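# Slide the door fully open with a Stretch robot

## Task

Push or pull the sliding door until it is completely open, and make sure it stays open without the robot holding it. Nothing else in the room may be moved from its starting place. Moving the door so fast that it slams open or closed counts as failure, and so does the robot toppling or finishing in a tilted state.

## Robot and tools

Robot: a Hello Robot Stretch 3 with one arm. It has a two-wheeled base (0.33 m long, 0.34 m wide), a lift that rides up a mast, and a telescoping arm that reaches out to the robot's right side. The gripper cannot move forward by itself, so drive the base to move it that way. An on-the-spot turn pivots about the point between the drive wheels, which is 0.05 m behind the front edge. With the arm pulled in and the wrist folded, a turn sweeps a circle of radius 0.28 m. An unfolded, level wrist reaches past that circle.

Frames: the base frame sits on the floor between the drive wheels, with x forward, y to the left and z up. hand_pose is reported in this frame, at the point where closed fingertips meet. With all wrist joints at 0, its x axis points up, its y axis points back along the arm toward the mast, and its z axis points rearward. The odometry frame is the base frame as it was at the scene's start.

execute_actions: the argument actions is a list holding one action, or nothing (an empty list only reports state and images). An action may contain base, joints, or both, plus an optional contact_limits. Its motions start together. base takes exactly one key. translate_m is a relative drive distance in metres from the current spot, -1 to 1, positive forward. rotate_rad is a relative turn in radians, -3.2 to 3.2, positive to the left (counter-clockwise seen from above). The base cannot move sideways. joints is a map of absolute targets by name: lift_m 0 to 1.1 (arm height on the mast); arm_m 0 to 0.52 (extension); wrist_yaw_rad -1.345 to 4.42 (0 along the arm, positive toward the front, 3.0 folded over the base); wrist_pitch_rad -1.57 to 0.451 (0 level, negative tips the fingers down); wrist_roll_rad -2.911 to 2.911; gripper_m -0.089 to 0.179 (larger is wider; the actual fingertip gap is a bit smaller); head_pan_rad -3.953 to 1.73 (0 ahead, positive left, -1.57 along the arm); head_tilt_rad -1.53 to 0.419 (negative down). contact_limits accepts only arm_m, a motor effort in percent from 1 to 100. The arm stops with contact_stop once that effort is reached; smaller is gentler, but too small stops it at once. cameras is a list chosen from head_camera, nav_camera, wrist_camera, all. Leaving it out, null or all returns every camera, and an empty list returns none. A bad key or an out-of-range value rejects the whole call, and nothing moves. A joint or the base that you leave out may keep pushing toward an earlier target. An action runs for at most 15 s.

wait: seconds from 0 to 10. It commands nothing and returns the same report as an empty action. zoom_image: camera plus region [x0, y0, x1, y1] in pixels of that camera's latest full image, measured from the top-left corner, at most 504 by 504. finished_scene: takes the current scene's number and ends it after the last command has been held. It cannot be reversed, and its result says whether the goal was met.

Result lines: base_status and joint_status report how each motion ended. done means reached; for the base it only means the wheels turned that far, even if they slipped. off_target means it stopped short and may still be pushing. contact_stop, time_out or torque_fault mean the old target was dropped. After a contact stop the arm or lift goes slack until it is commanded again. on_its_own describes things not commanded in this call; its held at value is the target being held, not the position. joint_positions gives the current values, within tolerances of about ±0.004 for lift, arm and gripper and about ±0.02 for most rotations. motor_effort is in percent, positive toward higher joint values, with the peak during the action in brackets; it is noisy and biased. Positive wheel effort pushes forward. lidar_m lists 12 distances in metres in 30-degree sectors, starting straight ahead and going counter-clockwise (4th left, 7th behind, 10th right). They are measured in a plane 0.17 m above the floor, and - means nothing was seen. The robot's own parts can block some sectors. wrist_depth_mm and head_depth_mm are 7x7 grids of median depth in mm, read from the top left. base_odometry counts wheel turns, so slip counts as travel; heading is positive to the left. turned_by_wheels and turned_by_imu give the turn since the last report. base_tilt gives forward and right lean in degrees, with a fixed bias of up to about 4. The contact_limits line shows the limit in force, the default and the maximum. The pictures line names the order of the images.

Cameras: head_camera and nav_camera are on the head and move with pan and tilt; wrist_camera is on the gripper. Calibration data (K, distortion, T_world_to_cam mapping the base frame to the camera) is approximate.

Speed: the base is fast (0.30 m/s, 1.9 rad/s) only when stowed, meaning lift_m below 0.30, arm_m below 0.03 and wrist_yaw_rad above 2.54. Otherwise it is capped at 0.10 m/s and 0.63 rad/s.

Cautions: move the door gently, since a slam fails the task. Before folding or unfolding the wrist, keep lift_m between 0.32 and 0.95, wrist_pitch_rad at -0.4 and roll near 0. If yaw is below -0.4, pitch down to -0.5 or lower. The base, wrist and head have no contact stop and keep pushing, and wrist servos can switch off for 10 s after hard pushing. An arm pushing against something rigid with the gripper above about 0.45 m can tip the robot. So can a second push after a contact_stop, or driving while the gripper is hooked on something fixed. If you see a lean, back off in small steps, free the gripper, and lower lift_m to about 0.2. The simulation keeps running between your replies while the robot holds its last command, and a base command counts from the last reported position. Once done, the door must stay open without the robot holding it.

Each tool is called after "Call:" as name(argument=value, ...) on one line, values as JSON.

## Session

Call:
execute_actions(actions=[])

Scene clock: 0.00 s.
base_odometry: x=+0.000 y=+0.000 heading=+0.000 (m, m, rad; odometry frame)
turned_by_wheels: +0.000 (rad since the last result)
turned_by_imu: +0.000 (rad since the last result)
base_tilt: forward=-0.1 right=+0.3 (deg)
lidar_m: 0.79 0.85 1.32 2.55 1.46 1.27 1.68 1.51 1.22 1.21 1.04 0.84
head_depth_mm: 755 758 763 768 772 776 776 / 766 772 776 777 784 786 785 / 776 780 782 789 791 794 801 / 785 789 792 797 804 807 809 / 754 742 741 743 751 753 754 / 741 743 748 752 756 765 763 / 750 753 758 764 763 772 776
base_status: not commanded
joint_positions: lift_m=+0.328 arm_m=-0.001 wrist_yaw_rad=+3.093 wrist_pitch_rad=-0.504 wrist_roll_rad=+0.018 gripper_m=+0.037 head_pan_rad=-0.003 head_tilt_rad=+0.004
joint_status: not commanded
motor_effort: left_wheel=+0 right_wheel=+1 lift_m=+22 arm_m=+1 wrist_yaw_rad=+0 wrist_pitch_rad=+5 wrist_roll_rad=+0 gripper_m=+0 head_pan_rad=+0 head_tilt_rad=+1 (%)
hand_pose: x=-0.0108 y=+0.0689 z=+0.3215 quat_wxyz=(+0.195, +0.695, +0.158, +0.674) (m; base frame)
wrist_depth_mm: - - - - - - - / - - - - - - - / 872 880 - 837 871 850 845 / 694 711 703 692 684 685 696 / 584 591 593 579 604 583 579 / 515 530 - - - 500 487 / 451 - - - 440 436 439
pictures: head_camera (sideways: a quarter turn clockwise sets it upright), nav_camera (sideways: a quarter turn counterclockwise sets it upright), wrist_camera
camera_calibration (this result's frames):
head_camera: T_world_to_cam=[[-0.0189344, 0.0164298, -0.999686, 1.32577], [0.0491328, 0.998672, 0.0154826, -0.0207185], [0.998613, -0.0488242, -0.0197166, -0.0215036], [0, 0, 0, 1]] pos_world=[0.0475945, -0.00214109, 1.32525]
nav_camera: T_world_to_cam=[[-0.00767951, -0.0164669, 0.999835, -1.26036], [-0.0174813, -0.999709, -0.0165991, 0.0777097], [0.999818, -0.0176059, 0.00738941, -0.0511177], [0, 0, 0, 1]] pos_world=[0.0427878, 0.0560328, 1.26182]
wrist_camera: T_world_to_cam=[[0.999529, 0.0122358, -0.0281462, 0.0320499], [-0.0129051, -0.664513, -0.747165, 0.316083], [-0.0278457, 0.747176, -0.664042, 0.329924], [0, 0, 0, 1]] pos_world=[-0.0187688, -0.0368622, 0.456152]
Images, in order (width x height): head_camera 896x504, nav_camera 672x504, wrist_camera 644x364.

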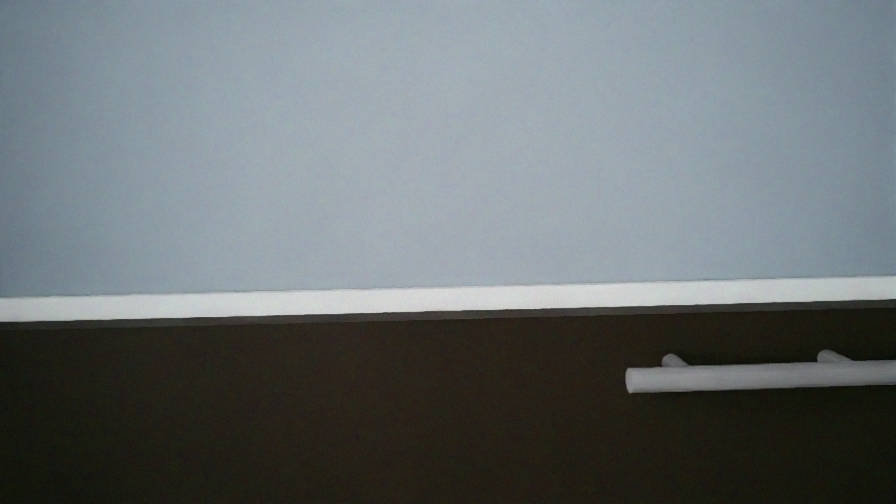

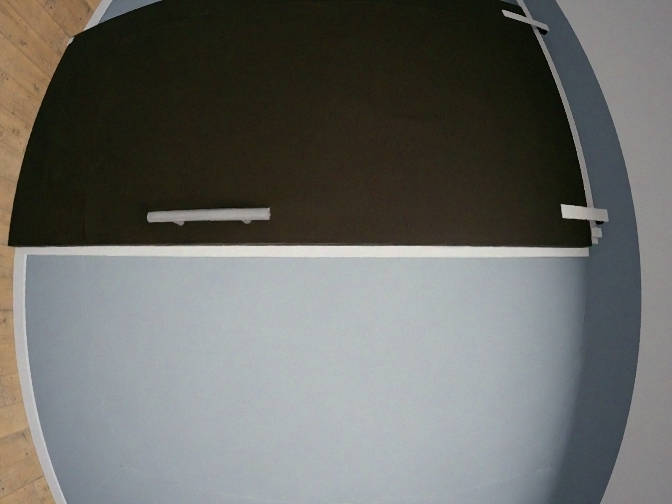

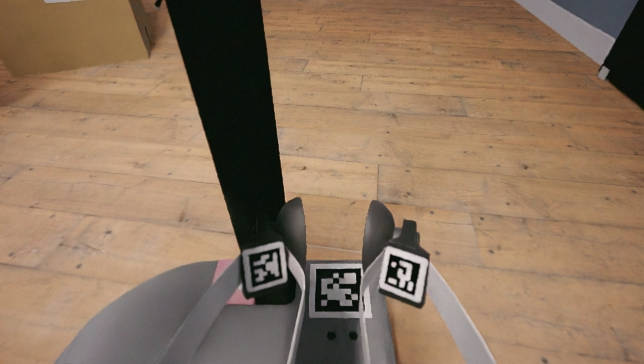

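Call:
execute_actions(actions=[{"base":{"rotate_rad":1.5},"joints":{"lift_m":0.86,"wrist_pitch_rad":-0.4,"head_pan_rad":-1.5,"head_tilt_rad":-0.5}}], cameras=[])

Call:
execute_actions(actions=[{"base":{"translate_m":0.19},"joints":{"wrist_yaw_rad":0,"gripper_m":0.12}}], cameras=[])

Call:
execute_actions(actions=[{"joints":{"wrist_pitch_rad":0,"arm_m":0.2}}])

Scene clock: 11.43 s.
base_odometry: x=+0.000 y=+0.000 heading=+1.500 (m, m, rad; odometry frame)
turned_by_wheels: +1.500 (rad since the last result)
turned_by_imu: +1.500 (rad since the last result)
base_tilt: forward=-0.2 right=+0.3 (deg)
lidar_m: 2.55 1.43 1.27 1.68 1.59 1.23 1.21 1.10 0.85 0.79 0.82 1.21
head_depth_mm: 670 732 796 883 983 1112 1242 / 676 735 808 893 1002 1138 1247 / 685 752 818 906 1022 1159 1281 / 694 757 828 923 1031 1180 1292 / 664 716 785 862 973 1107 1255 / 655 716 776 874 986 1133 1267 / 662 722 803 885 1003 1152 1278
base_status: done
joint_positions: lift_m=+0.860 arm_m=-0.001 wrist_yaw_rad=+3.093 wrist_pitch_rad=-0.421 wrist_roll_rad=+0.018 gripper_m=+0.037 head_pan_rad=-1.493 head_tilt_rad=-0.494
joint_status: all done
motor_effort: left_wheel=-1(6) right_wheel=+3(8) lift_m=+29(31) arm_m=+0(0) wrist_yaw_rad=+0(0) wrist_pitch_rad=+7(8) wrist_roll_rad=+0(0) gripper_m=-1(1) head_pan_rad=-4(45) head_tilt_rad=-3(42) (%)
hand_pose: x=-0.0103 y=+0.0803 z=+0.8717 quat_wxyz=(+0.166, +0.701, +0.129, +0.682) (m; base frame)
wrist_depth_mm: - - - - - - - / - - - - - - - / - - - - - - - / - - - - - - - / - - - - - - - / - - - - - - - / - - - - - - -
pictures: none
No camera images: the call's "cameras" was empty. Leave "cameras" out to get every camera's image.

Scene clock: 14.33 s.
base_odometry: x=+0.013 y=+0.190 heading=+1.500 (m, m, rad; odometry frame)
turned_by_wheels: +0.000 (rad since the last result)
turned_by_imu: +0.000 (rad since the last result)
base_tilt: forward=-0.2 right=+0.4 (deg)
lidar_m: 2.36 1.28 1.32 1.21 1.65 1.43 1.40 1.12 0.87 0.79 0.84 1.24
head_depth_mm: 686 743 814 903 1007 1134 1260 / 667 741 821 912 1020 1140 1275 / 645 703 753 839 968 1107 - / 652 711 782 870 972 1096 1252 / 660 720 793 881 986 1131 1260 / 669 732 809 895 1007 1153 1274 / 677 739 814 913 1031 1185 1305
base_status: done
joint_positions: lift_m=+0.860 arm_m=-0.001 wrist_yaw_rad=+0.002 wrist_pitch_rad=-0.421 wrist_roll_rad=+0.018 gripper_m=+0.120 head_pan_rad=-1.493 head_tilt_rad=-0.494
joint_status: all done
motor_effort: left_wheel=-1(3) right_wheel=+3(8) lift_m=+28(28) arm_m=+0(0) wrist_yaw_rad=-2(3) wrist_pitch_rad=+7(7) wrist_roll_rad=+0(0) gripper_m=+0(83) head_pan_rad=-2(3) head_tilt_rad=-4(4) (%)
hand_pose: x=-0.0211 y=-0.3676 z=+0.8717 quat_wxyz=(+0.686, +0.147, -0.697, -0.149) (m; base frame)
wrist_depth_mm: 556 538 523 489 534 519 501 / 632 609 576 535 591 570 543 / 694 676 640 613 662 629 598 / 831 770 731 691 733 698 667 / 991 905 805 788 812 778 747 / - - 998 901 959 - 848 / - - - - 993 994 952
pictures: none
No camera images: the call's "cameras" was empty. Leave "cameras" out to get every camera's image.

Scene clock: 17.07 s.
base_odometry: x=+0.013 y=+0.190 heading=+1.500 (m, m, rad; odometry frame)
turned_by_wheels: +0.000 (rad since the last result)
turned_by_imu: -0.001 (rad since the last result)
base_tilt: forward=-0.2 right=+0.3 (deg)
lidar_m: 2.36 1.29 1.32 1.21 1.65 1.43 1.40 1.12 0.87 0.79 0.84 1.24
head_depth_mm: 687 744 814 900 - 1187 1262 / 675 743 821 896 - 1222 1266 / 642 701 754 837 - 1160 1243 / 652 712 779 853 991 1109 1250 / 660 718 792 884 996 1140 1261 / 667 732 807 895 1010 1156 1268 / 676 742 816 911 1025 1180 1299
base_status: not commanded
joint_positions: lift_m=+0.860 arm_m=+0.200 wrist_yaw_rad=+0.001 wrist_pitch_rad=-0.024 wrist_roll_rad=+0.018 gripper_m=+0.120 head_pan_rad=-1.493 head_tilt_rad=-0.494
joint_status: all done
motor_effort: left_wheel=-2(2) right_wheel=+3(3) lift_m=+28(28) arm_m=+4(5) wrist_yaw_rad=+0(1) wrist_pitch_rad=+8(9) wrist_roll_rad=+0(0) gripper_m=+0(0) head_pan_rad=-3(4) head_tilt_rad=-4(3) (%)
hand_pose: x=-0.0213 y=-0.6002 z=+0.9681 quat_wxyz=(+0.701, +0.009, -0.713, -0.009) (m; base frame)
wrist_depth_mm: 362 346 336 319 354 356 340 / 376 362 350 330 373 368 357 / 395 378 362 346 389 377 366 / 415 392 377 362 408 396 380 / 440 411 392 373 415 402 394 / 453 432 410 392 441 - 412 / 479 452 432 410 458 449 424
pictures: head_camera (sideways: a quarter turn clockwise sets it upright), nav_camera (sideways: a quarter turn counterclockwise sets it upright), wrist_camera
camera_calibration (this result's frames):
head_camera: T_world_to_cam=[[-0.022034, 0.493685, -0.869362, 1.1555], [0.999519, 0.0298408, -0.00838722, 0.00456233], [0.0218018, -0.869129, -0.494105, 0.601887], [0, 0, 0, 1]] pos_world=[0.00777805, -0.047473, 1.30198]
nav_camera: T_world_to_cam=[[0.0201051, -0.47045, 0.882197, -1.10676], [-0.998338, -0.0571132, -0.00770488, 0.0721056], [0.0540099, -0.880576, -0.470817, 0.57707], [0, 0, 0, 1]] pos_world=[0.0630698, -0.00840393, 1.24863]
wrist_camera: T_world_to_cam=[[-0.997666, -0.0681985, 0.00336172, -0.0524025], [-0.019928, 0.243728, -0.969639, 1.11479], [0.0653086, -0.967443, -0.244518, -0.174325], [0, 0, 0, 1]] pos_world=[-0.0186796, -0.44393, 1.0385]
Images, in order (width x height): head_camera 896x504, nav_camera 672x504, wrist_camera 644x364.

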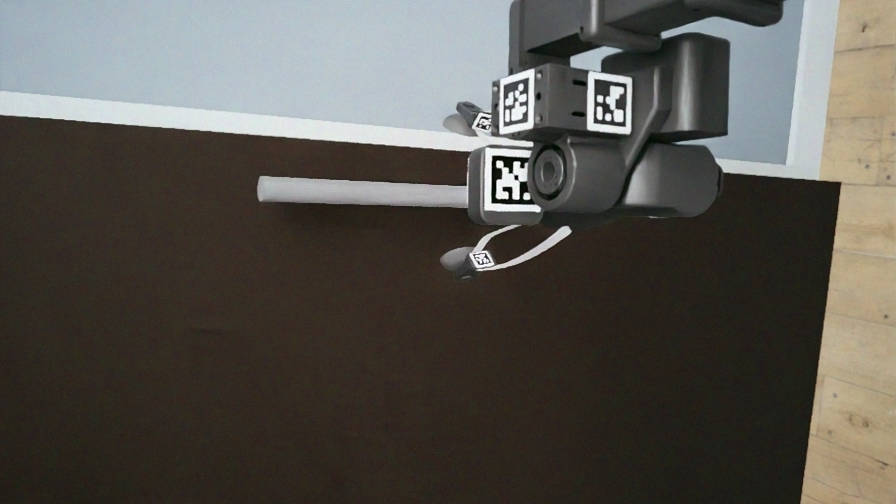

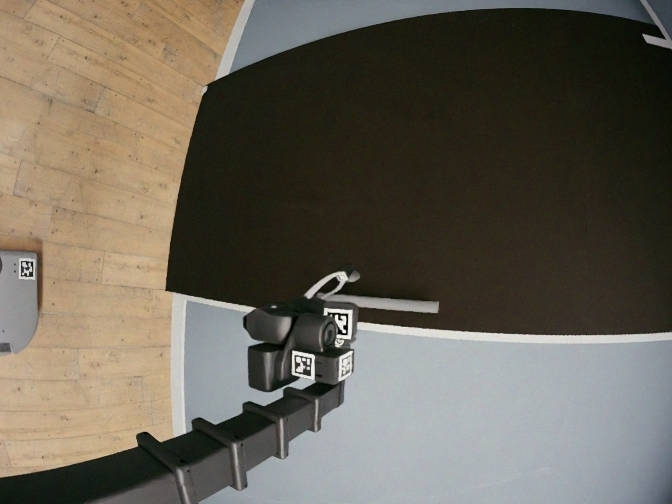

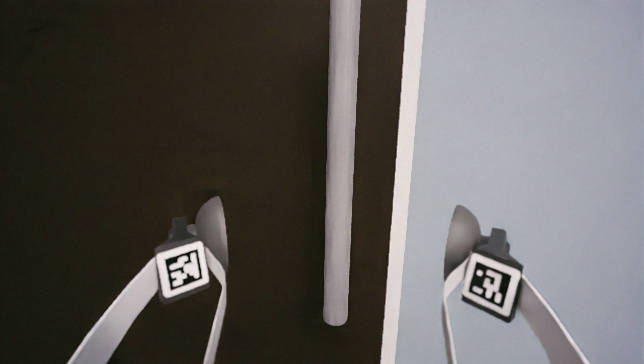

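Call:
execute_actions(actions=[{"base":{"rotate_rad":-0.1}}], cameras=[])

Call:
execute_actions(actions=[{"base":{"translate_m":0.05},"joints":{"arm_m":0.27}}], cameras=["wrist_camera"])

Scene clock: 22.03 s.
base_odometry: x=+0.013 y=+0.190 heading=+1.400 (m, m, rad; odometry frame)
turned_by_wheels: -0.100 (rad since the last result)
turned_by_imu: -0.101 (rad since the last result)
base_tilt: forward=-0.2 right=+0.3 (deg)
lidar_m: 2.36 1.29 1.28 1.22 1.63 1.46 1.40 1.23 0.89 0.79 0.82 1.11
head_depth_mm: 696 759 831 926 - 1230 1283 / 697 762 837 913 - 1232 1283 / 692 753 836 914 - 1236 1298 / 648 704 750 834 970 1095 1247 / 649 705 778 861 967 1106 1248 / 650 708 778 863 971 1112 1247 / 651 709 777 868 977 1113 1244
base_status: done
joint_positions: lift_m=+0.860 arm_m=+0.200 wrist_yaw_rad=+0.000 wrist_pitch_rad=-0.024 wrist_roll_rad=+0.018 gripper_m=+0.120 head_pan_rad=-1.493 head_tilt_rad=-0.494
joint_status: not commanded
motor_effort: left_wheel=+3(7) right_wheel=-3(7) lift_m=+28(28) arm_m=+4(4) wrist_yaw_rad=+0(0) wrist_pitch_rad=+8(8) wrist_roll_rad=+0(0) gripper_m=+0(1) head_pan_rad=-4(4) head_tilt_rad=-3(3) (%)
hand_pose: x=-0.0213 y=-0.6002 z=+0.9681 quat_wxyz=(+0.701, +0.009, -0.713, -0.009) (m; base frame)
wrist_depth_mm: 328 324 315 327 373 373 367 / 344 341 332 339 388 387 385 / 354 354 348 352 403 402 395 / 371 367 363 367 423 414 413 / 386 388 367 382 439 426 422 / 410 400 392 424 459 - 447 / 428 421 413 467 479 474 464
pictures: none
No camera images: the call's "cameras" was empty. Leave "cameras" out to get every camera's image.

Scene clock: 24.33 s.
base_odometry: x=+0.022 y=+0.239 heading=+1.400 (m, m, rad; odometry frame)
turned_by_wheels: +0.000 (rad since the last result)
turned_by_imu: +0.000 (rad since the last result)
base_tilt: forward=-0.1 right=+0.3 (deg)
lidar_m: 2.31 1.38 1.25 1.21 1.67 1.51 1.45 1.23 0.89 0.79 0.82 1.11
head_depth_mm: 696 761 833 912 - 1205 1283 / 697 761 836 898 - 1178 1289 / 643 711 770 830 - 1138 1271 / 644 704 761 853 963 1097 1247 / 649 705 777 857 964 1105 1248 / 649 709 779 865 965 1106 1247 / 650 709 781 867 972 1113 1249
base_status: done
joint_positions: lift_m=+0.860 arm_m=+0.270 wrist_yaw_rad=+0.000 wrist_pitch_rad=-0.024 wrist_roll_rad=+0.018 gripper_m=+0.120 head_pan_rad=-1.493 head_tilt_rad=-0.494
joint_status: all done
motor_effort: left_wheel=+3(7) right_wheel=-2(6) lift_m=+28(28) arm_m=+4(4) wrist_yaw_rad=-1(0) wrist_pitch_rad=+8(8) wrist_roll_rad=+0(0) gripper_m=+0(0) head_pan_rad=-3(4) head_tilt_rad=-3(4) (%)
hand_pose: x=-0.0213 y=-0.6702 z=+0.9681 quat_wxyz=(+0.701, +0.009, -0.713, -0.009) (m; base frame)
wrist_depth_mm: 262 258 256 251 306 308 302 / 270 269 266 258 320 320 316 / 282 279 277 269 333 330 329 / 294 292 287 282 348 347 338 / 306 305 298 291 363 356 354 / 321 319 314 304 379 - 366 / 340 335 331 321 393 398 382
pictures: wrist_camera
camera_calibration (this result's frames):
wrist_camera: T_world_to_cam=[[-0.997682, -0.0679699, 0.003364, -0.0570843], [-0.0198721, 0.243698, -0.969648, 1.13185], [0.065087, -0.967466, -0.244484, -0.242097], [0, 0, 0, 1]] pos_world=[-0.0187023, -0.513931, 1.0385]
Images, in order (width x height): wrist_camera 644x364.

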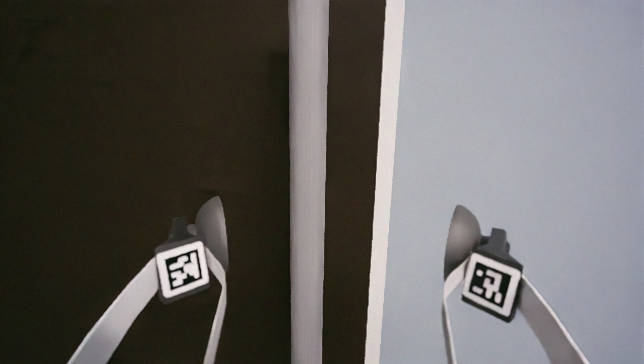

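Call:
execute_actions(actions=[{"base":{"translate_m":0.04},"joints":{"arm_m":0.375}}], cameras=["wrist_camera"])

Call:
execute_actions(actions=[{"base":{"translate_m":0.3},"joints":{"head_pan_rad":-0.9,"head_tilt_rad":0.3}}])

Scene clock: 29.33 s.
base_odometry: x=+0.029 y=+0.278 heading=+1.400 (m, m, rad; odometry frame)
turned_by_wheels: +0.000 (rad since the last result)
turned_by_imu: -0.001 (rad since the last result)
base_tilt: forward=-0.2 right=+0.3 (deg)
lidar_m: 2.27 1.48 1.22 1.21 1.69 1.56 1.49 1.22 0.89 0.79 0.82 1.11
head_depth_mm: 695 757 833 896 - 1200 1279 / 668 739 827 - 1040 1180 1282 / 643 703 749 - 979 1110 1248 / 646 701 773 853 958 1100 1247 / 648 708 776 858 966 1104 1250 / 647 707 780 865 977 1108 1248 / 649 709 781 867 973 1121 1254
base_status: done
joint_positions: lift_m=+0.860 arm_m=+0.374 wrist_yaw_rad=+0.002 wrist_pitch_rad=-0.024 wrist_roll_rad=+0.018 gripper_m=+0.120 head_pan_rad=-1.493 head_tilt_rad=-0.494
joint_status: all done
motor_effort: left_wheel=+2(7) right_wheel=-1(5) lift_m=+28(28) arm_m=+6(6) wrist_yaw_rad=-2(2) wrist_pitch_rad=+8(8) wrist_roll_rad=+0(1) gripper_m=+0(1) head_pan_rad=-3(3) head_tilt_rad=-5(4) (%)
hand_pose: x=-0.0208 y=-0.7749 z=+0.9680 quat_wxyz=(+0.701, +0.010, -0.713, -0.008) (m; base frame)
wrist_depth_mm: 161 160 158 156 93 208 209 / 167 166 164 161 96 218 217 / 175 172 170 168 100 225 226 / 183 180 177 175 104 237 234 / 191 187 186 182 108 247 243 / 199 198 194 190 113 - 255 / 210 207 204 198 192 270 265
pictures: wrist_camera
camera_calibration (this result's frames):
wrist_camera: T_world_to_cam=[[-0.997539, -0.0700307, 0.00332834, -0.0652305], [-0.0203771, 0.244179, -0.969516, 1.15747], [0.0670832, -0.967198, -0.245005, -0.342663], [0, 0, 0, 1]] pos_world=[-0.0184972, -0.618621, 1.03845]
Images, in order (width x height): wrist_camera 644x364.

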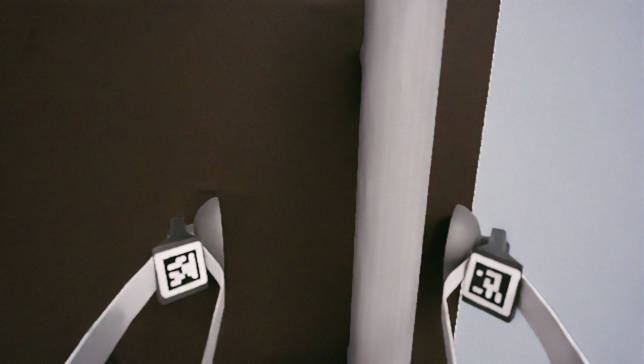

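Scene clock: 33.43 s.
base_odometry: x=+0.080 y=+0.574 heading=+1.400 (m, m, rad; odometry frame)
turned_by_wheels: +0.000 (rad since the last result)
turned_by_imu: -0.357 (rad since the last result)
base_tilt: forward=-0.2 right=+0.2 (deg)
lidar_m: 1.40 2.03 1.28 1.10 1.71 1.87 1.75 1.73 1.01 0.76 0.75 0.83
head_depth_mm: 807 772 737 703 675 648 622 / 839 797 758 726 694 664 637 / 872 824 785 747 713 682 655 / 926 854 809 769 735 703 673 / 1013 882 840 795 757 722 693 / 1060 918 865 819 780 742 711 / 1094 949 895 849 803 767 736
base_status: done
joint_positions: lift_m=+0.860 arm_m=+0.374 wrist_yaw_rad=+0.101 wrist_pitch_rad=-0.034 wrist_roll_rad=+0.020 gripper_m=+0.120 head_pan_rad=-0.907 head_tilt_rad=+0.284
joint_status: all done
on_its_own: wrist_yaw_rad is held at +0.056, not at your +0.000, by its stall guard, which is still easing
motor_effort: left_wheel=+3(7) right_wheel=+2(24) lift_m=+28(29) arm_m=+10(10) wrist_yaw_rad=-42(43) wrist_pitch_rad=+11(14) wrist_roll_rad=+0(0) gripper_m=-9(10) head_pan_rad=+4(39) head_tilt_rad=+10(56) (%)
hand_pose: x=+0.0043 y=-0.7729 z=+0.9657 quat_wxyz=(+0.700, +0.048, -0.712, +0.023) (m; base frame)
wrist_depth_mm: 145 150 160 166 111 259 278 / 150 156 165 174 116 270 293 / 155 161 172 182 121 283 307 / 160 168 178 187 126 297 323 / 166 173 187 195 131 320 339 / 174 181 194 205 219 - 362 / 178 190 203 213 232 345 388
pictures: head_camera (sideways: a quarter turn clockwise sets it upright), nav_camera (sideways: a quarter turn counterclockwise sets it upright), wrist_camera
camera_calibration (this result's frames):
head_camera: T_world_to_cam=[[0.171907, -0.19308, -0.966006, 1.28112], [0.811204, 0.584112, 0.0276099, -0.0411634], [0.558925, -0.788374, 0.25704, -0.379171], [0, 0, 0, 1]] pos_world=[0.0250872, -0.0275269, 1.33617]
nav_camera: T_world_to_cam=[[-0.18779, 0.213181, 0.958796, -1.2062], [-0.793003, -0.608891, -0.0199357, 0.086791], [0.579552, -0.764072, 0.283397, -0.407938], [0, 0, 0, 1]] pos_world=[0.0787354, -0.00171006, 1.27383]
wrist_camera: T_world_to_cam=[[-0.985794, -0.167955, 0.000735002, -0.113218], [-0.0433047, 0.249939, -0.967293, 1.15771], [0.162278, -0.953583, -0.253662, -0.324501], [0, 0, 0, 1]] pos_world=[-0.00881623, -0.617812, 1.03762]
Images, in order (width x height): head_camera 896x504, nav_camera 672x504, wrist_camera 644x364.

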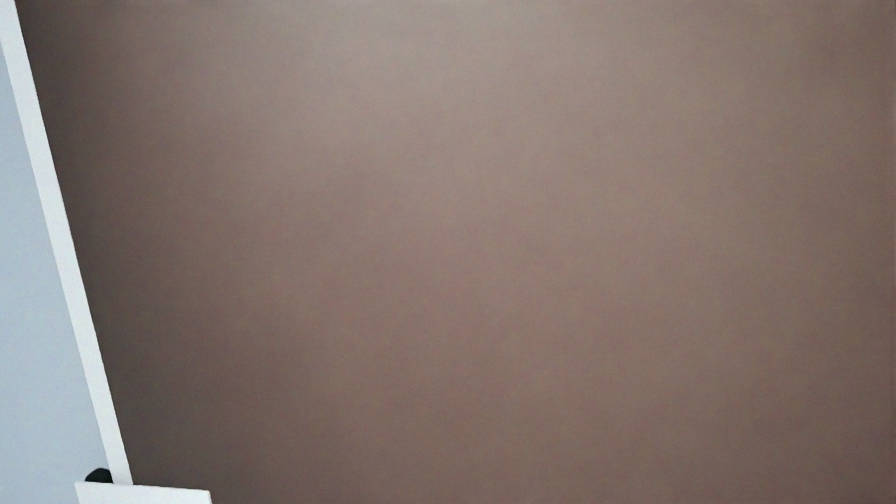

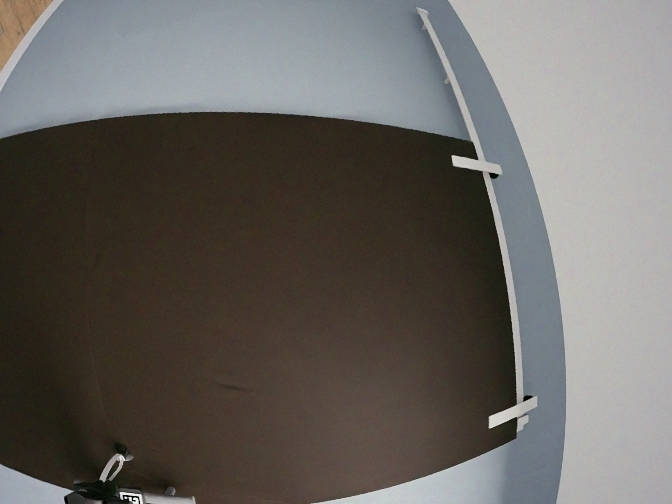

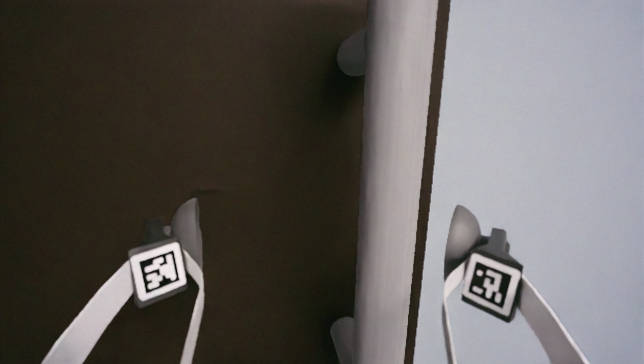

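Call:
execute_actions(actions=[{"joints":{"arm_m":0,"wrist_yaw_rad":0.0,"head_pan_rad":-1.5,"head_tilt_rad":-0.9}}], cameras=[])

Call:
execute_actions(actions=[{"base":{"translate_m":0.55},"joints":{"lift_m":0.25,"gripper_m":0}}], cameras=[])

Call:
execute_actions(actions=[{"base":{"rotate_rad":0.357}}], cameras=[])

Call:
execute_actions(actions=[{"base":{"translate_m":-0.86}}])

Scene clock: 44.47 s.
base_odometry: x=+0.080 y=+0.574 heading=+1.400 (m, m, rad; odometry frame)
turned_by_wheels: +0.000 (rad since the last result)
turned_by_imu: -0.006 (rad since the last result)
base_tilt: forward=-0.1 right=+0.3 (deg)
lidar_m: 1.39 2.03 1.29 1.11 1.71 1.87 1.74 1.73 1.02 0.76 0.75 0.82
head_depth_mm: 858 1028 1272 1552 - - 1105 / 831 984 1151 1510 - - 1118 / 731 907 1115 - - - 1137 / 704 825 992 1210 1392 1248 1138 / 680 790 928 1168 1384 1243 1120 / 659 764 904 1100 1354 1246 1116 / 639 735 863 1047 1322 1237 1115
base_status: not commanded
joint_positions: lift_m=+0.860 arm_m=+0.000 wrist_yaw_rad=+0.000 wrist_pitch_rad=-0.024 wrist_roll_rad=+0.020 gripper_m=+0.120 head_pan_rad=-1.493 head_tilt_rad=-0.889
joint_status: all done
motor_effort: left_wheel=+1(8) right_wheel=-1(14) lift_m=+27(27) arm_m=-2(11) wrist_yaw_rad=+0(33) wrist_pitch_rad=+8(10) wrist_roll_rad=+0(0) gripper_m=+0(7) head_pan_rad=-3(39) head_tilt_rad=-6(59) (%)
hand_pose: x=-0.0214 y=-0.4009 z=+0.9682 quat_wxyz=(+0.700, +0.009, -0.714, -0.009) (m; base frame)
wrist_depth_mm: 406 436 471 508 637 713 798 / 423 449 486 531 659 747 841 / 438 469 519 559 695 774 891 / 447 485 531 573 728 845 933 / 465 495 557 605 754 870 - / 486 517 587 634 798 - - / 492 550 611 664 845 986 -
pictures: none
No camera images: the call's "cameras" was empty. Leave "cameras" out to get every camera's image.

Scene clock: 51.13 s.
base_odometry: x=+0.173 y=+1.116 heading=+1.400 (m, m, rad; odometry frame)
turned_by_wheels: +0.000 (rad since the last result)
turned_by_imu: +0.001 (rad since the last result)
base_tilt: forward=-0.1 right=+0.3 (deg)
lidar_m: 1.05 1.52 1.67 1.17 1.14 1.59 2.26 1.53 0.69 0.56 0.55 0.68
head_depth_mm: 563 674 831 1084 1390 1258 1123 / 545 642 788 1008 1333 1248 1142 / 525 617 746 946 1289 1266 1151 / 507 593 711 889 1181 1243 1140 / 491 571 679 840 1094 1248 1119 / 475 549 648 793 1023 1226 1122 / 460 529 622 753 963 1227 1118
base_status: done
joint_positions: lift_m=+0.250 arm_m=+0.000 wrist_yaw_rad=+0.000 wrist_pitch_rad=-0.023 wrist_roll_rad=+0.020 gripper_m=+0.000 head_pan_rad=-1.493 head_tilt_rad=-0.889
joint_status: all done
motor_effort: left_wheel=+1(6) right_wheel=+0(5) lift_m=+16(24) arm_m=-2(3) wrist_yaw_rad=+0(0) wrist_pitch_rad=+8(8) wrist_roll_rad=+0(0) gripper_m=-3(76) head_pan_rad=-3(4) head_tilt_rad=-8(7) (%)
hand_pose: x=-0.0214 y=-0.4009 z=+0.3590 quat_wxyz=(+0.700, +0.009, -0.714, -0.009) (m; base frame)
wrist_depth_mm: 256 271 293 317 348 384 426 / 262 282 303 334 368 411 461 / 270 291 316 347 383 429 477 / 280 301 326 363 403 456 515 / 290 311 340 - 423 477 553 / 301 323 350 401 452 507 585 / 310 333 378 409 459 530 586
pictures: none
No camera images: the call's "cameras" was empty. Leave "cameras" out to get every camera's image.

Scene clock: 52.63 s.
base_odometry: x=+0.173 y=+1.116 heading=+1.757 (m, m, rad; odometry frame)
turned_by_wheels: +0.357 (rad since the last result)
turned_by_imu: +0.357 (rad since the last result)
base_tilt: forward=-0.2 right=+0.3 (deg)
lidar_m: 1.52 1.57 1.36 1.14 1.97 2.34 2.25 0.79 0.57 0.55 0.57 0.87
head_depth_mm: 476 554 662 829 1089 1250 1129 / 477 556 666 831 1097 1250 1142 / 479 558 670 834 1114 1250 1157 / 481 561 670 839 1110 1244 1142 / 481 563 675 847 1180 1252 1123 / 483 579 741 956 1273 1248 1119 / 546 639 767 964 1279 1247 1121
base_status: done
joint_positions: lift_m=+0.250 arm_m=+0.000 wrist_yaw_rad=+0.000 wrist_pitch_rad=-0.023 wrist_roll_rad=+0.020 gripper_m=+0.000 head_pan_rad=-1.493 head_tilt_rad=-0.889
joint_status: not commanded
motor_effort: left_wheel=-1(5) right_wheel=+3(9) lift_m=+16(16) arm_m=-2(3) wrist_yaw_rad=+0(0) wrist_pitch_rad=+8(8) wrist_roll_rad=+0(0) gripper_m=-5(2) head_pan_rad=-2(3) head_tilt_rad=-7(8) (%)
hand_pose: x=-0.0214 y=-0.4009 z=+0.3590 quat_wxyz=(+0.700, +0.009, -0.714, -0.009) (m; base frame)
wrist_depth_mm: 356 343 287 281 282 276 272 / 370 361 296 294 290 284 283 / 384 376 307 306 303 296 293 / 398 393 322 315 315 307 309 / 417 414 337 - 324 319 318 / 436 429 351 349 336 335 331 / 448 441 366 358 354 351 348
pictures: none
No camera images: the call's "cameras" was empty. Leave "cameras" out to get every camera's image.

Scene clock: 62.50 s.
base_odometry: x=+0.332 y=+0.271 heading=+1.757 (m, m, rad; odometry frame)
turned_by_wheels: +0.000 (rad since the last result)
turned_by_imu: -0.005 (rad since the last result)
base_tilt: forward=-0.2 right=+0.3 (deg)
lidar_m: 2.31 2.29 1.46 1.44 1.80 1.44 1.39 0.91 0.65 0.56 0.58 0.79
head_depth_mm: 547 640 765 950 1271 1249 1125 / 550 641 769 953 1268 1253 1142 / 551 644 772 961 1272 1256 1157 / 502 585 708 890 1196 1243 1134 / 460 538 653 861 1147 1248 1121 / 492 577 692 871 1148 1247 1120 / 495 578 695 867 1154 1251 1122
base_status: done
joint_positions: lift_m=+0.250 arm_m=+0.000 wrist_yaw_rad=+0.000 wrist_pitch_rad=-0.023 wrist_roll_rad=+0.020 gripper_m=+0.000 head_pan_rad=-1.493 head_tilt_rad=-0.889
joint_status: not commanded
motor_effort: left_wheel=-1(8) right_wheel=+3(4) lift_m=+15(16) arm_m=-2(2) wrist_yaw_rad=+0(0) wrist_pitch_rad=+8(8) wrist_roll_rad=+0(0) gripper_m=-2(3) head_pan_rad=-3(3) head_tilt_rad=-8(7) (%)
hand_pose: x=-0.0214 y=-0.4009 z=+0.3590 quat_wxyz=(+0.700, +0.009, -0.714, -0.009) (m; base frame)
wrist_depth_mm: 301 300 296 346 351 349 344 / 314 313 307 361 361 360 352 / 326 321 319 374 377 373 372 / 339 336 331 389 393 389 386 / 359 352 348 - 411 408 400 / 373 366 362 428 428 420 419 / 388 384 379 437 444 441 438
pictures: head_camera (sideways: a quarter turn clockwise sets it upright), nav_camera (sideways: a quarter turn counterclockwise sets it upright), wrist_camera
camera_calibration (this result's frames):
head_camera: T_world_to_cam=[[-0.0450045, 0.789307, -0.612347, 0.820652], [0.998985, 0.0366623, -0.0261632, 0.027699], [0.00179921, -0.612903, -0.790156, 0.9871], [0, 0, 0, 1]] pos_world=[0.00748609, -0.0437653, 1.28321]
nav_camera: T_world_to_cam=[[0.0435998, -0.772787, 0.633166, -0.782299], [-0.998449, -0.0556663, 0.00081172, 0.0610168], [0.0346187, -0.632219, -0.774016, 0.971596], [0, 0, 0, 1]] pos_world=[0.0613948, 0.0131076, 1.24731]
wrist_camera: T_world_to_cam=[[-0.997701, -0.0677618, 0.0012532, -0.0359305], [-0.0177289, 0.243098, -0.96984, 0.47552], [0.0654135, -0.967632, -0.24374, -0.130798], [0, 0, 0, 1]] pos_world=[-0.0188614, -0.244597, 0.429342]
Images, in order (width x height): head_camera 896x504, nav_camera 672x504, wrist_camera 644x364.

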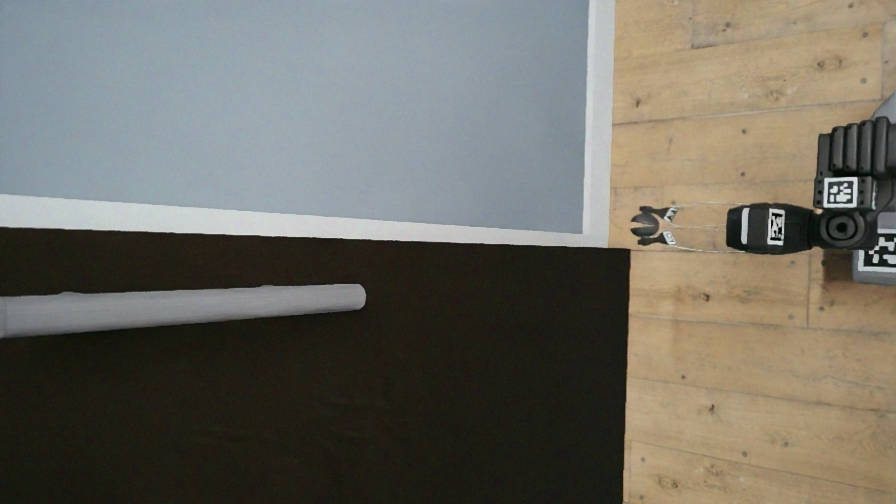

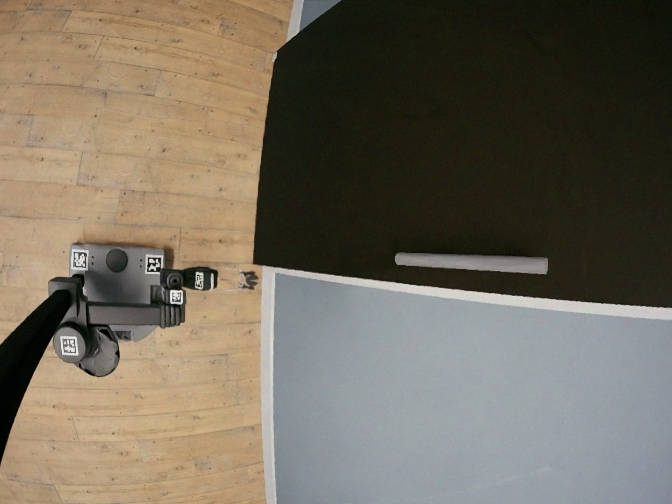

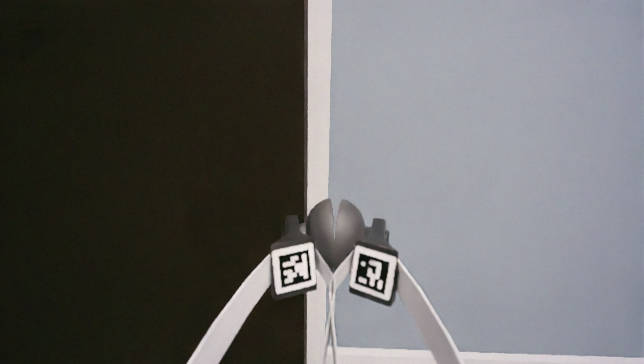

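Call:
execute_actions(actions=[{"base":{"translate_m":-0.24},"joints":{"wrist_yaw_rad":0.9}}], cameras=[])

Call:
execute_actions(actions=[{"joints":{"arm_m":0.28,"head_pan_rad":-1.2}}])

Call:
execute_actions(actions=[{"base":{"translate_m":0.13}}])

Scene clock: 70.80 s.
base_odometry: x=+0.377 y=+0.035 heading=+1.757 (m, m, rad; odometry frame)
turned_by_wheels: +0.000 (rad since the last result)
turned_by_imu: -0.002 (rad since the last result)
base_tilt: forward=-0.2 right=+0.3 (deg)
lidar_m: 2.31 1.62 1.49 1.48 1.65 1.19 1.14 0.91 0.66 0.63 0.62 0.79
head_depth_mm: 553 642 772 961 1270 1256 1120 / 553 644 770 963 1269 1249 1141 / 555 647 775 967 1291 1257 1166 / 555 651 779 968 1287 1250 1159 / 558 651 781 971 1302 1247 1105 / 558 652 782 940 1213 1246 1121 / 561 639 729 871 1162 1242 1115
base_status: done
joint_positions: lift_m=+0.250 arm_m=+0.000 wrist_yaw_rad=+0.899 wrist_pitch_rad=-0.023 wrist_roll_rad=+0.020 gripper_m=+0.000 head_pan_rad=-1.493 head_tilt_rad=-0.889
joint_status: all done
motor_effort: left_wheel=+0(6) right_wheel=+3(4) lift_m=+16(15) arm_m=-2(2) wrist_yaw_rad=+2(3) wrist_pitch_rad=+8(8) wrist_roll_rad=+0(0) gripper_m=-3(2) head_pan_rad=-3(3) head_tilt_rad=-7(7) (%)
hand_pose: x=+0.1786 y=-0.3045 z=+0.3590 quat_wxyz=(+0.634, +0.318, -0.639, +0.296) (m; base frame)
wrist_depth_mm: - - 920 564 408 350 314 / - - 943 580 416 364 317 / - - - 597 430 370 325 / - - - 620 440 385 335 / - - 983 - 437 402 333 / 762 759 755 665 431 416 338 / 587 600 600 594 496 430 347
pictures: none
No camera images: the call's "cameras" was empty. Leave "cameras" out to get every camera's image.

Scene clock: 74.07 s.
base_odometry: x=+0.377 y=+0.035 heading=+1.757 (m, m, rad; odometry frame)
turned_by_wheels: +0.000 (rad since the last result)
turned_by_imu: -0.001 (rad since the last result)
base_tilt: forward=-0.1 right=+0.3 (deg)
lidar_m: 2.31 1.62 1.49 1.49 1.66 1.19 1.15 0.91 0.66 0.63 0.62 0.79
head_depth_mm: 536 612 718 872 1096 1237 1125 / 550 633 751 917 1142 1255 1130 / 568 658 783 963 1183 1248 1141 / 581 679 810 1009 1338 1248 1141 / 552 642 766 960 1297 1249 1128 / 524 619 798 1024 1337 1243 1121 / 577 681 841 1090 1380 1245 1112
base_status: not commanded
joint_positions: lift_m=+0.250 arm_m=+0.280 wrist_yaw_rad=+0.899 wrist_pitch_rad=-0.023 wrist_roll_rad=+0.020 gripper_m=+0.000 head_pan_rad=-1.207 head_tilt_rad=-0.889
joint_status: all done
motor_effort: left_wheel=-1(1) right_wheel=+3(3) lift_m=+16(16) arm_m=+4(5) wrist_yaw_rad=+0(1) wrist_pitch_rad=+8(8) wrist_roll_rad=+0(0) gripper_m=-3(3) head_pan_rad=+4(29) head_tilt_rad=-8(7) (%)
hand_pose: x=+0.1787 y=-0.5837 z=+0.3590 quat_wxyz=(+0.634, +0.318, -0.639, +0.297) (m; base frame)
wrist_depth_mm: - 453 200 203 162 128 105 / - 516 207 210 166 130 107 / - 614 217 218 170 132 108 / - 731 224 227 175 136 111 / - 909 241 - 174 138 112 / 760 715 289 246 171 141 114 / 588 583 256 255 199 144 116
pictures: head_camera (sideways: a quarter turn clockwise sets it upright), nav_camera (sideways: a quarter turn counterclockwise sets it upright), wrist_camera
camera_calibration (this result's frames):
head_camera: T_world_to_cam=[[-0.265872, 0.744543, -0.612347, 0.821999], [0.948055, 0.317027, -0.0261632, 0.0280097], [0.174651, -0.587495, -0.790156, 0.986046], [0, 0, 0, 1]] pos_world=[0.0197778, -0.0415962, 1.28321]
nav_camera: T_world_to_cam=[[0.259863, -0.72909, 0.633166, -0.783618], [-0.942179, -0.335108, 0.000811722, 0.0606736], [0.211587, -0.596767, -0.774016, 0.970517], [0, 0, 0, 1]] pos_world=[0.0554502, 0.028176, 1.24731]
wrist_camera: T_world_to_cam=[[-0.567919, -0.823084, 0.00125302, -0.366382], [-0.201309, 0.137424, -0.96984, 0.494625], [0.798087, -0.551042, -0.24374, -0.208517], [0, 0, 0, 1]] pos_world=[0.0579119, -0.484438, 0.429342]
Images, in order (width x height): head_camera 896x504, nav_camera 672x504, wrist_camera 644x364.

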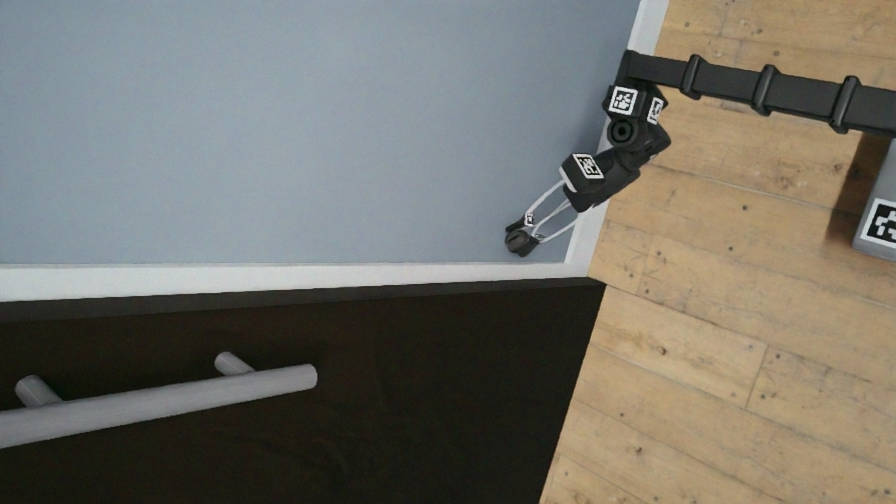

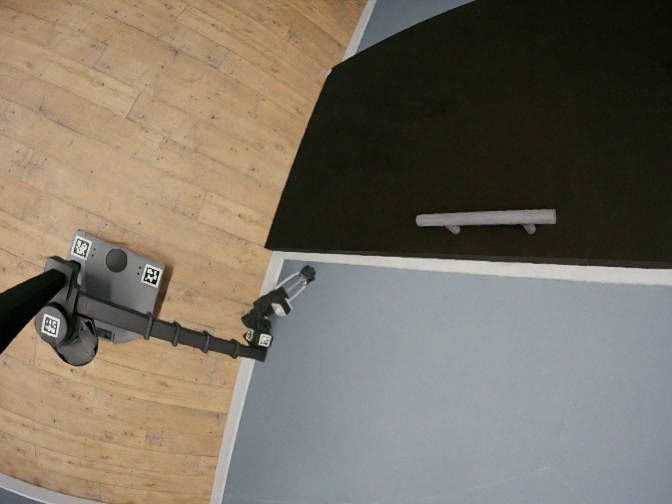

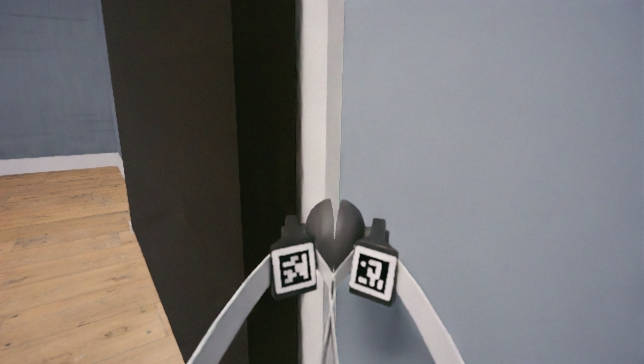

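Scene clock: 76.50 s.
base_odometry: x=+0.353 y=+0.163 heading=+1.756 (m, m, rad; odometry frame)
turned_by_wheels: -0.001 (rad since the last result)
turned_by_imu: -0.097 (rad since the last result)
base_tilt: forward=-0.2 right=+0.3 (deg)
lidar_m: 1.72 2.39 1.55 1.46 1.73 1.36 1.26 1.01 0.68 0.63 0.58 0.72
head_depth_mm: 530 613 724 885 1129 1247 1124 / 541 628 746 912 1143 1249 1128 / 551 644 769 951 1173 1255 1140 / 529 617 744 930 1283 1249 1140 / 491 572 700 909 1218 1247 1123 / 516 617 749 946 1297 1249 1119 / 540 635 772 993 1331 1247 1126
base_status: done
joint_positions: lift_m=+0.250 arm_m=+0.280 wrist_yaw_rad=+0.899 wrist_pitch_rad=-0.031 wrist_roll_rad=+0.020 gripper_m=+0.000 head_pan_rad=-1.207 head_tilt_rad=-0.889
joint_status: not commanded
on_its_own: right_wheel is at rest, and its effort (+42) is outside its rest range (-18 to +18)
motor_effort: left_wheel=-13(20) right_wheel=+42(52) lift_m=+16(16) arm_m=+4(4) wrist_yaw_rad=+1(42) wrist_pitch_rad=+11(11) wrist_roll_rad=+0(0) gripper_m=-1(6) head_pan_rad=+4(4) head_tilt_rad=-7(8) (%)
hand_pose: x=+0.1784 y=-0.5836 z=+0.3570 quat_wxyz=(+0.636, +0.320, -0.638, +0.294) (m; base frame)
wrist_depth_mm: - 244 144 156 143 116 98 / - 269 149 161 148 119 100 / - 295 156 168 153 122 102 / - 333 163 174 156 125 104 / - 378 173 - 158 128 106 / 743 438 201 194 158 131 108 / 585 530 185 197 179 134 110
pictures: head_camera (sideways: a quarter turn clockwise sets it upright), nav_camera (sideways: a quarter turn counterclockwise sets it upright), wrist_camera
camera_calibration (this result's frames):
head_camera: T_world_to_cam=[[-0.266015, 0.744497, -0.61234, 0.821991], [0.947995, 0.317207, -0.0261636, 0.0280105], [0.17476, -0.587456, -0.790161, 0.986052], [0, 0, 0, 1]] pos_world=[0.0197856, -0.0415935, 1.28321]
nav_camera: T_world_to_cam=[[0.260003, -0.729046, 0.633159, -0.783611], [-0.942116, -0.335286, 0.000811903, 0.0606729], [0.211698, -0.596721, -0.774021, 0.970523], [0, 0, 0, 1]] pos_world=[0.0554447, 0.0281857, 1.24731]
wrist_camera: T_world_to_cam=[[-0.568231, -0.822868, 0.000717698, -0.366092], [-0.207324, 0.142324, -0.967864, 0.495808], [0.796323, -0.550119, -0.251474, -0.205156], [0, 0, 0, 1]] pos_world=[0.0581383, -0.484671, 0.428546]
Images, in order (width x height): head_camera 896x504, nav_camera 672x504, wrist_camera 644x364.

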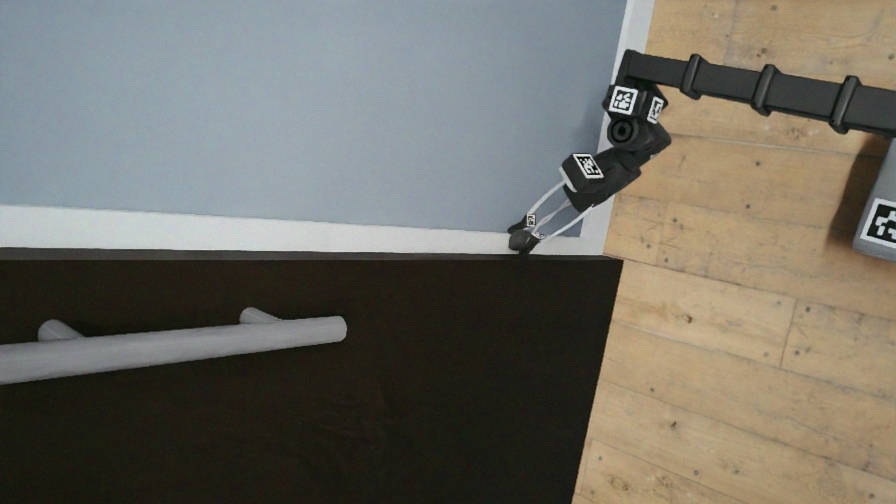

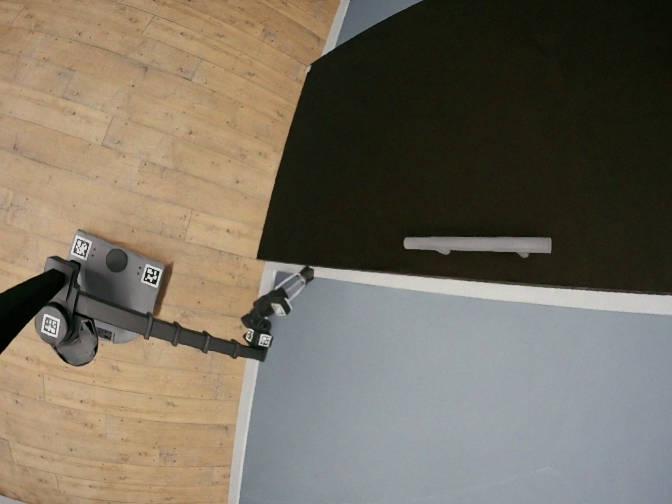

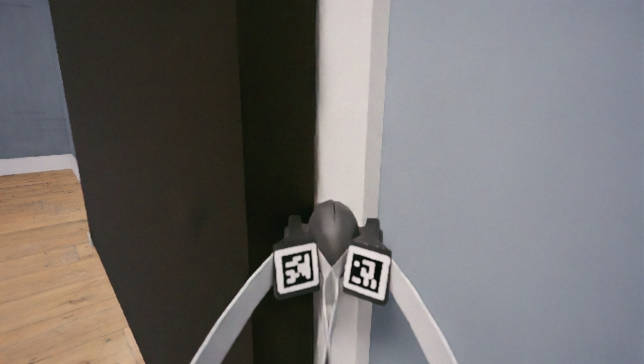

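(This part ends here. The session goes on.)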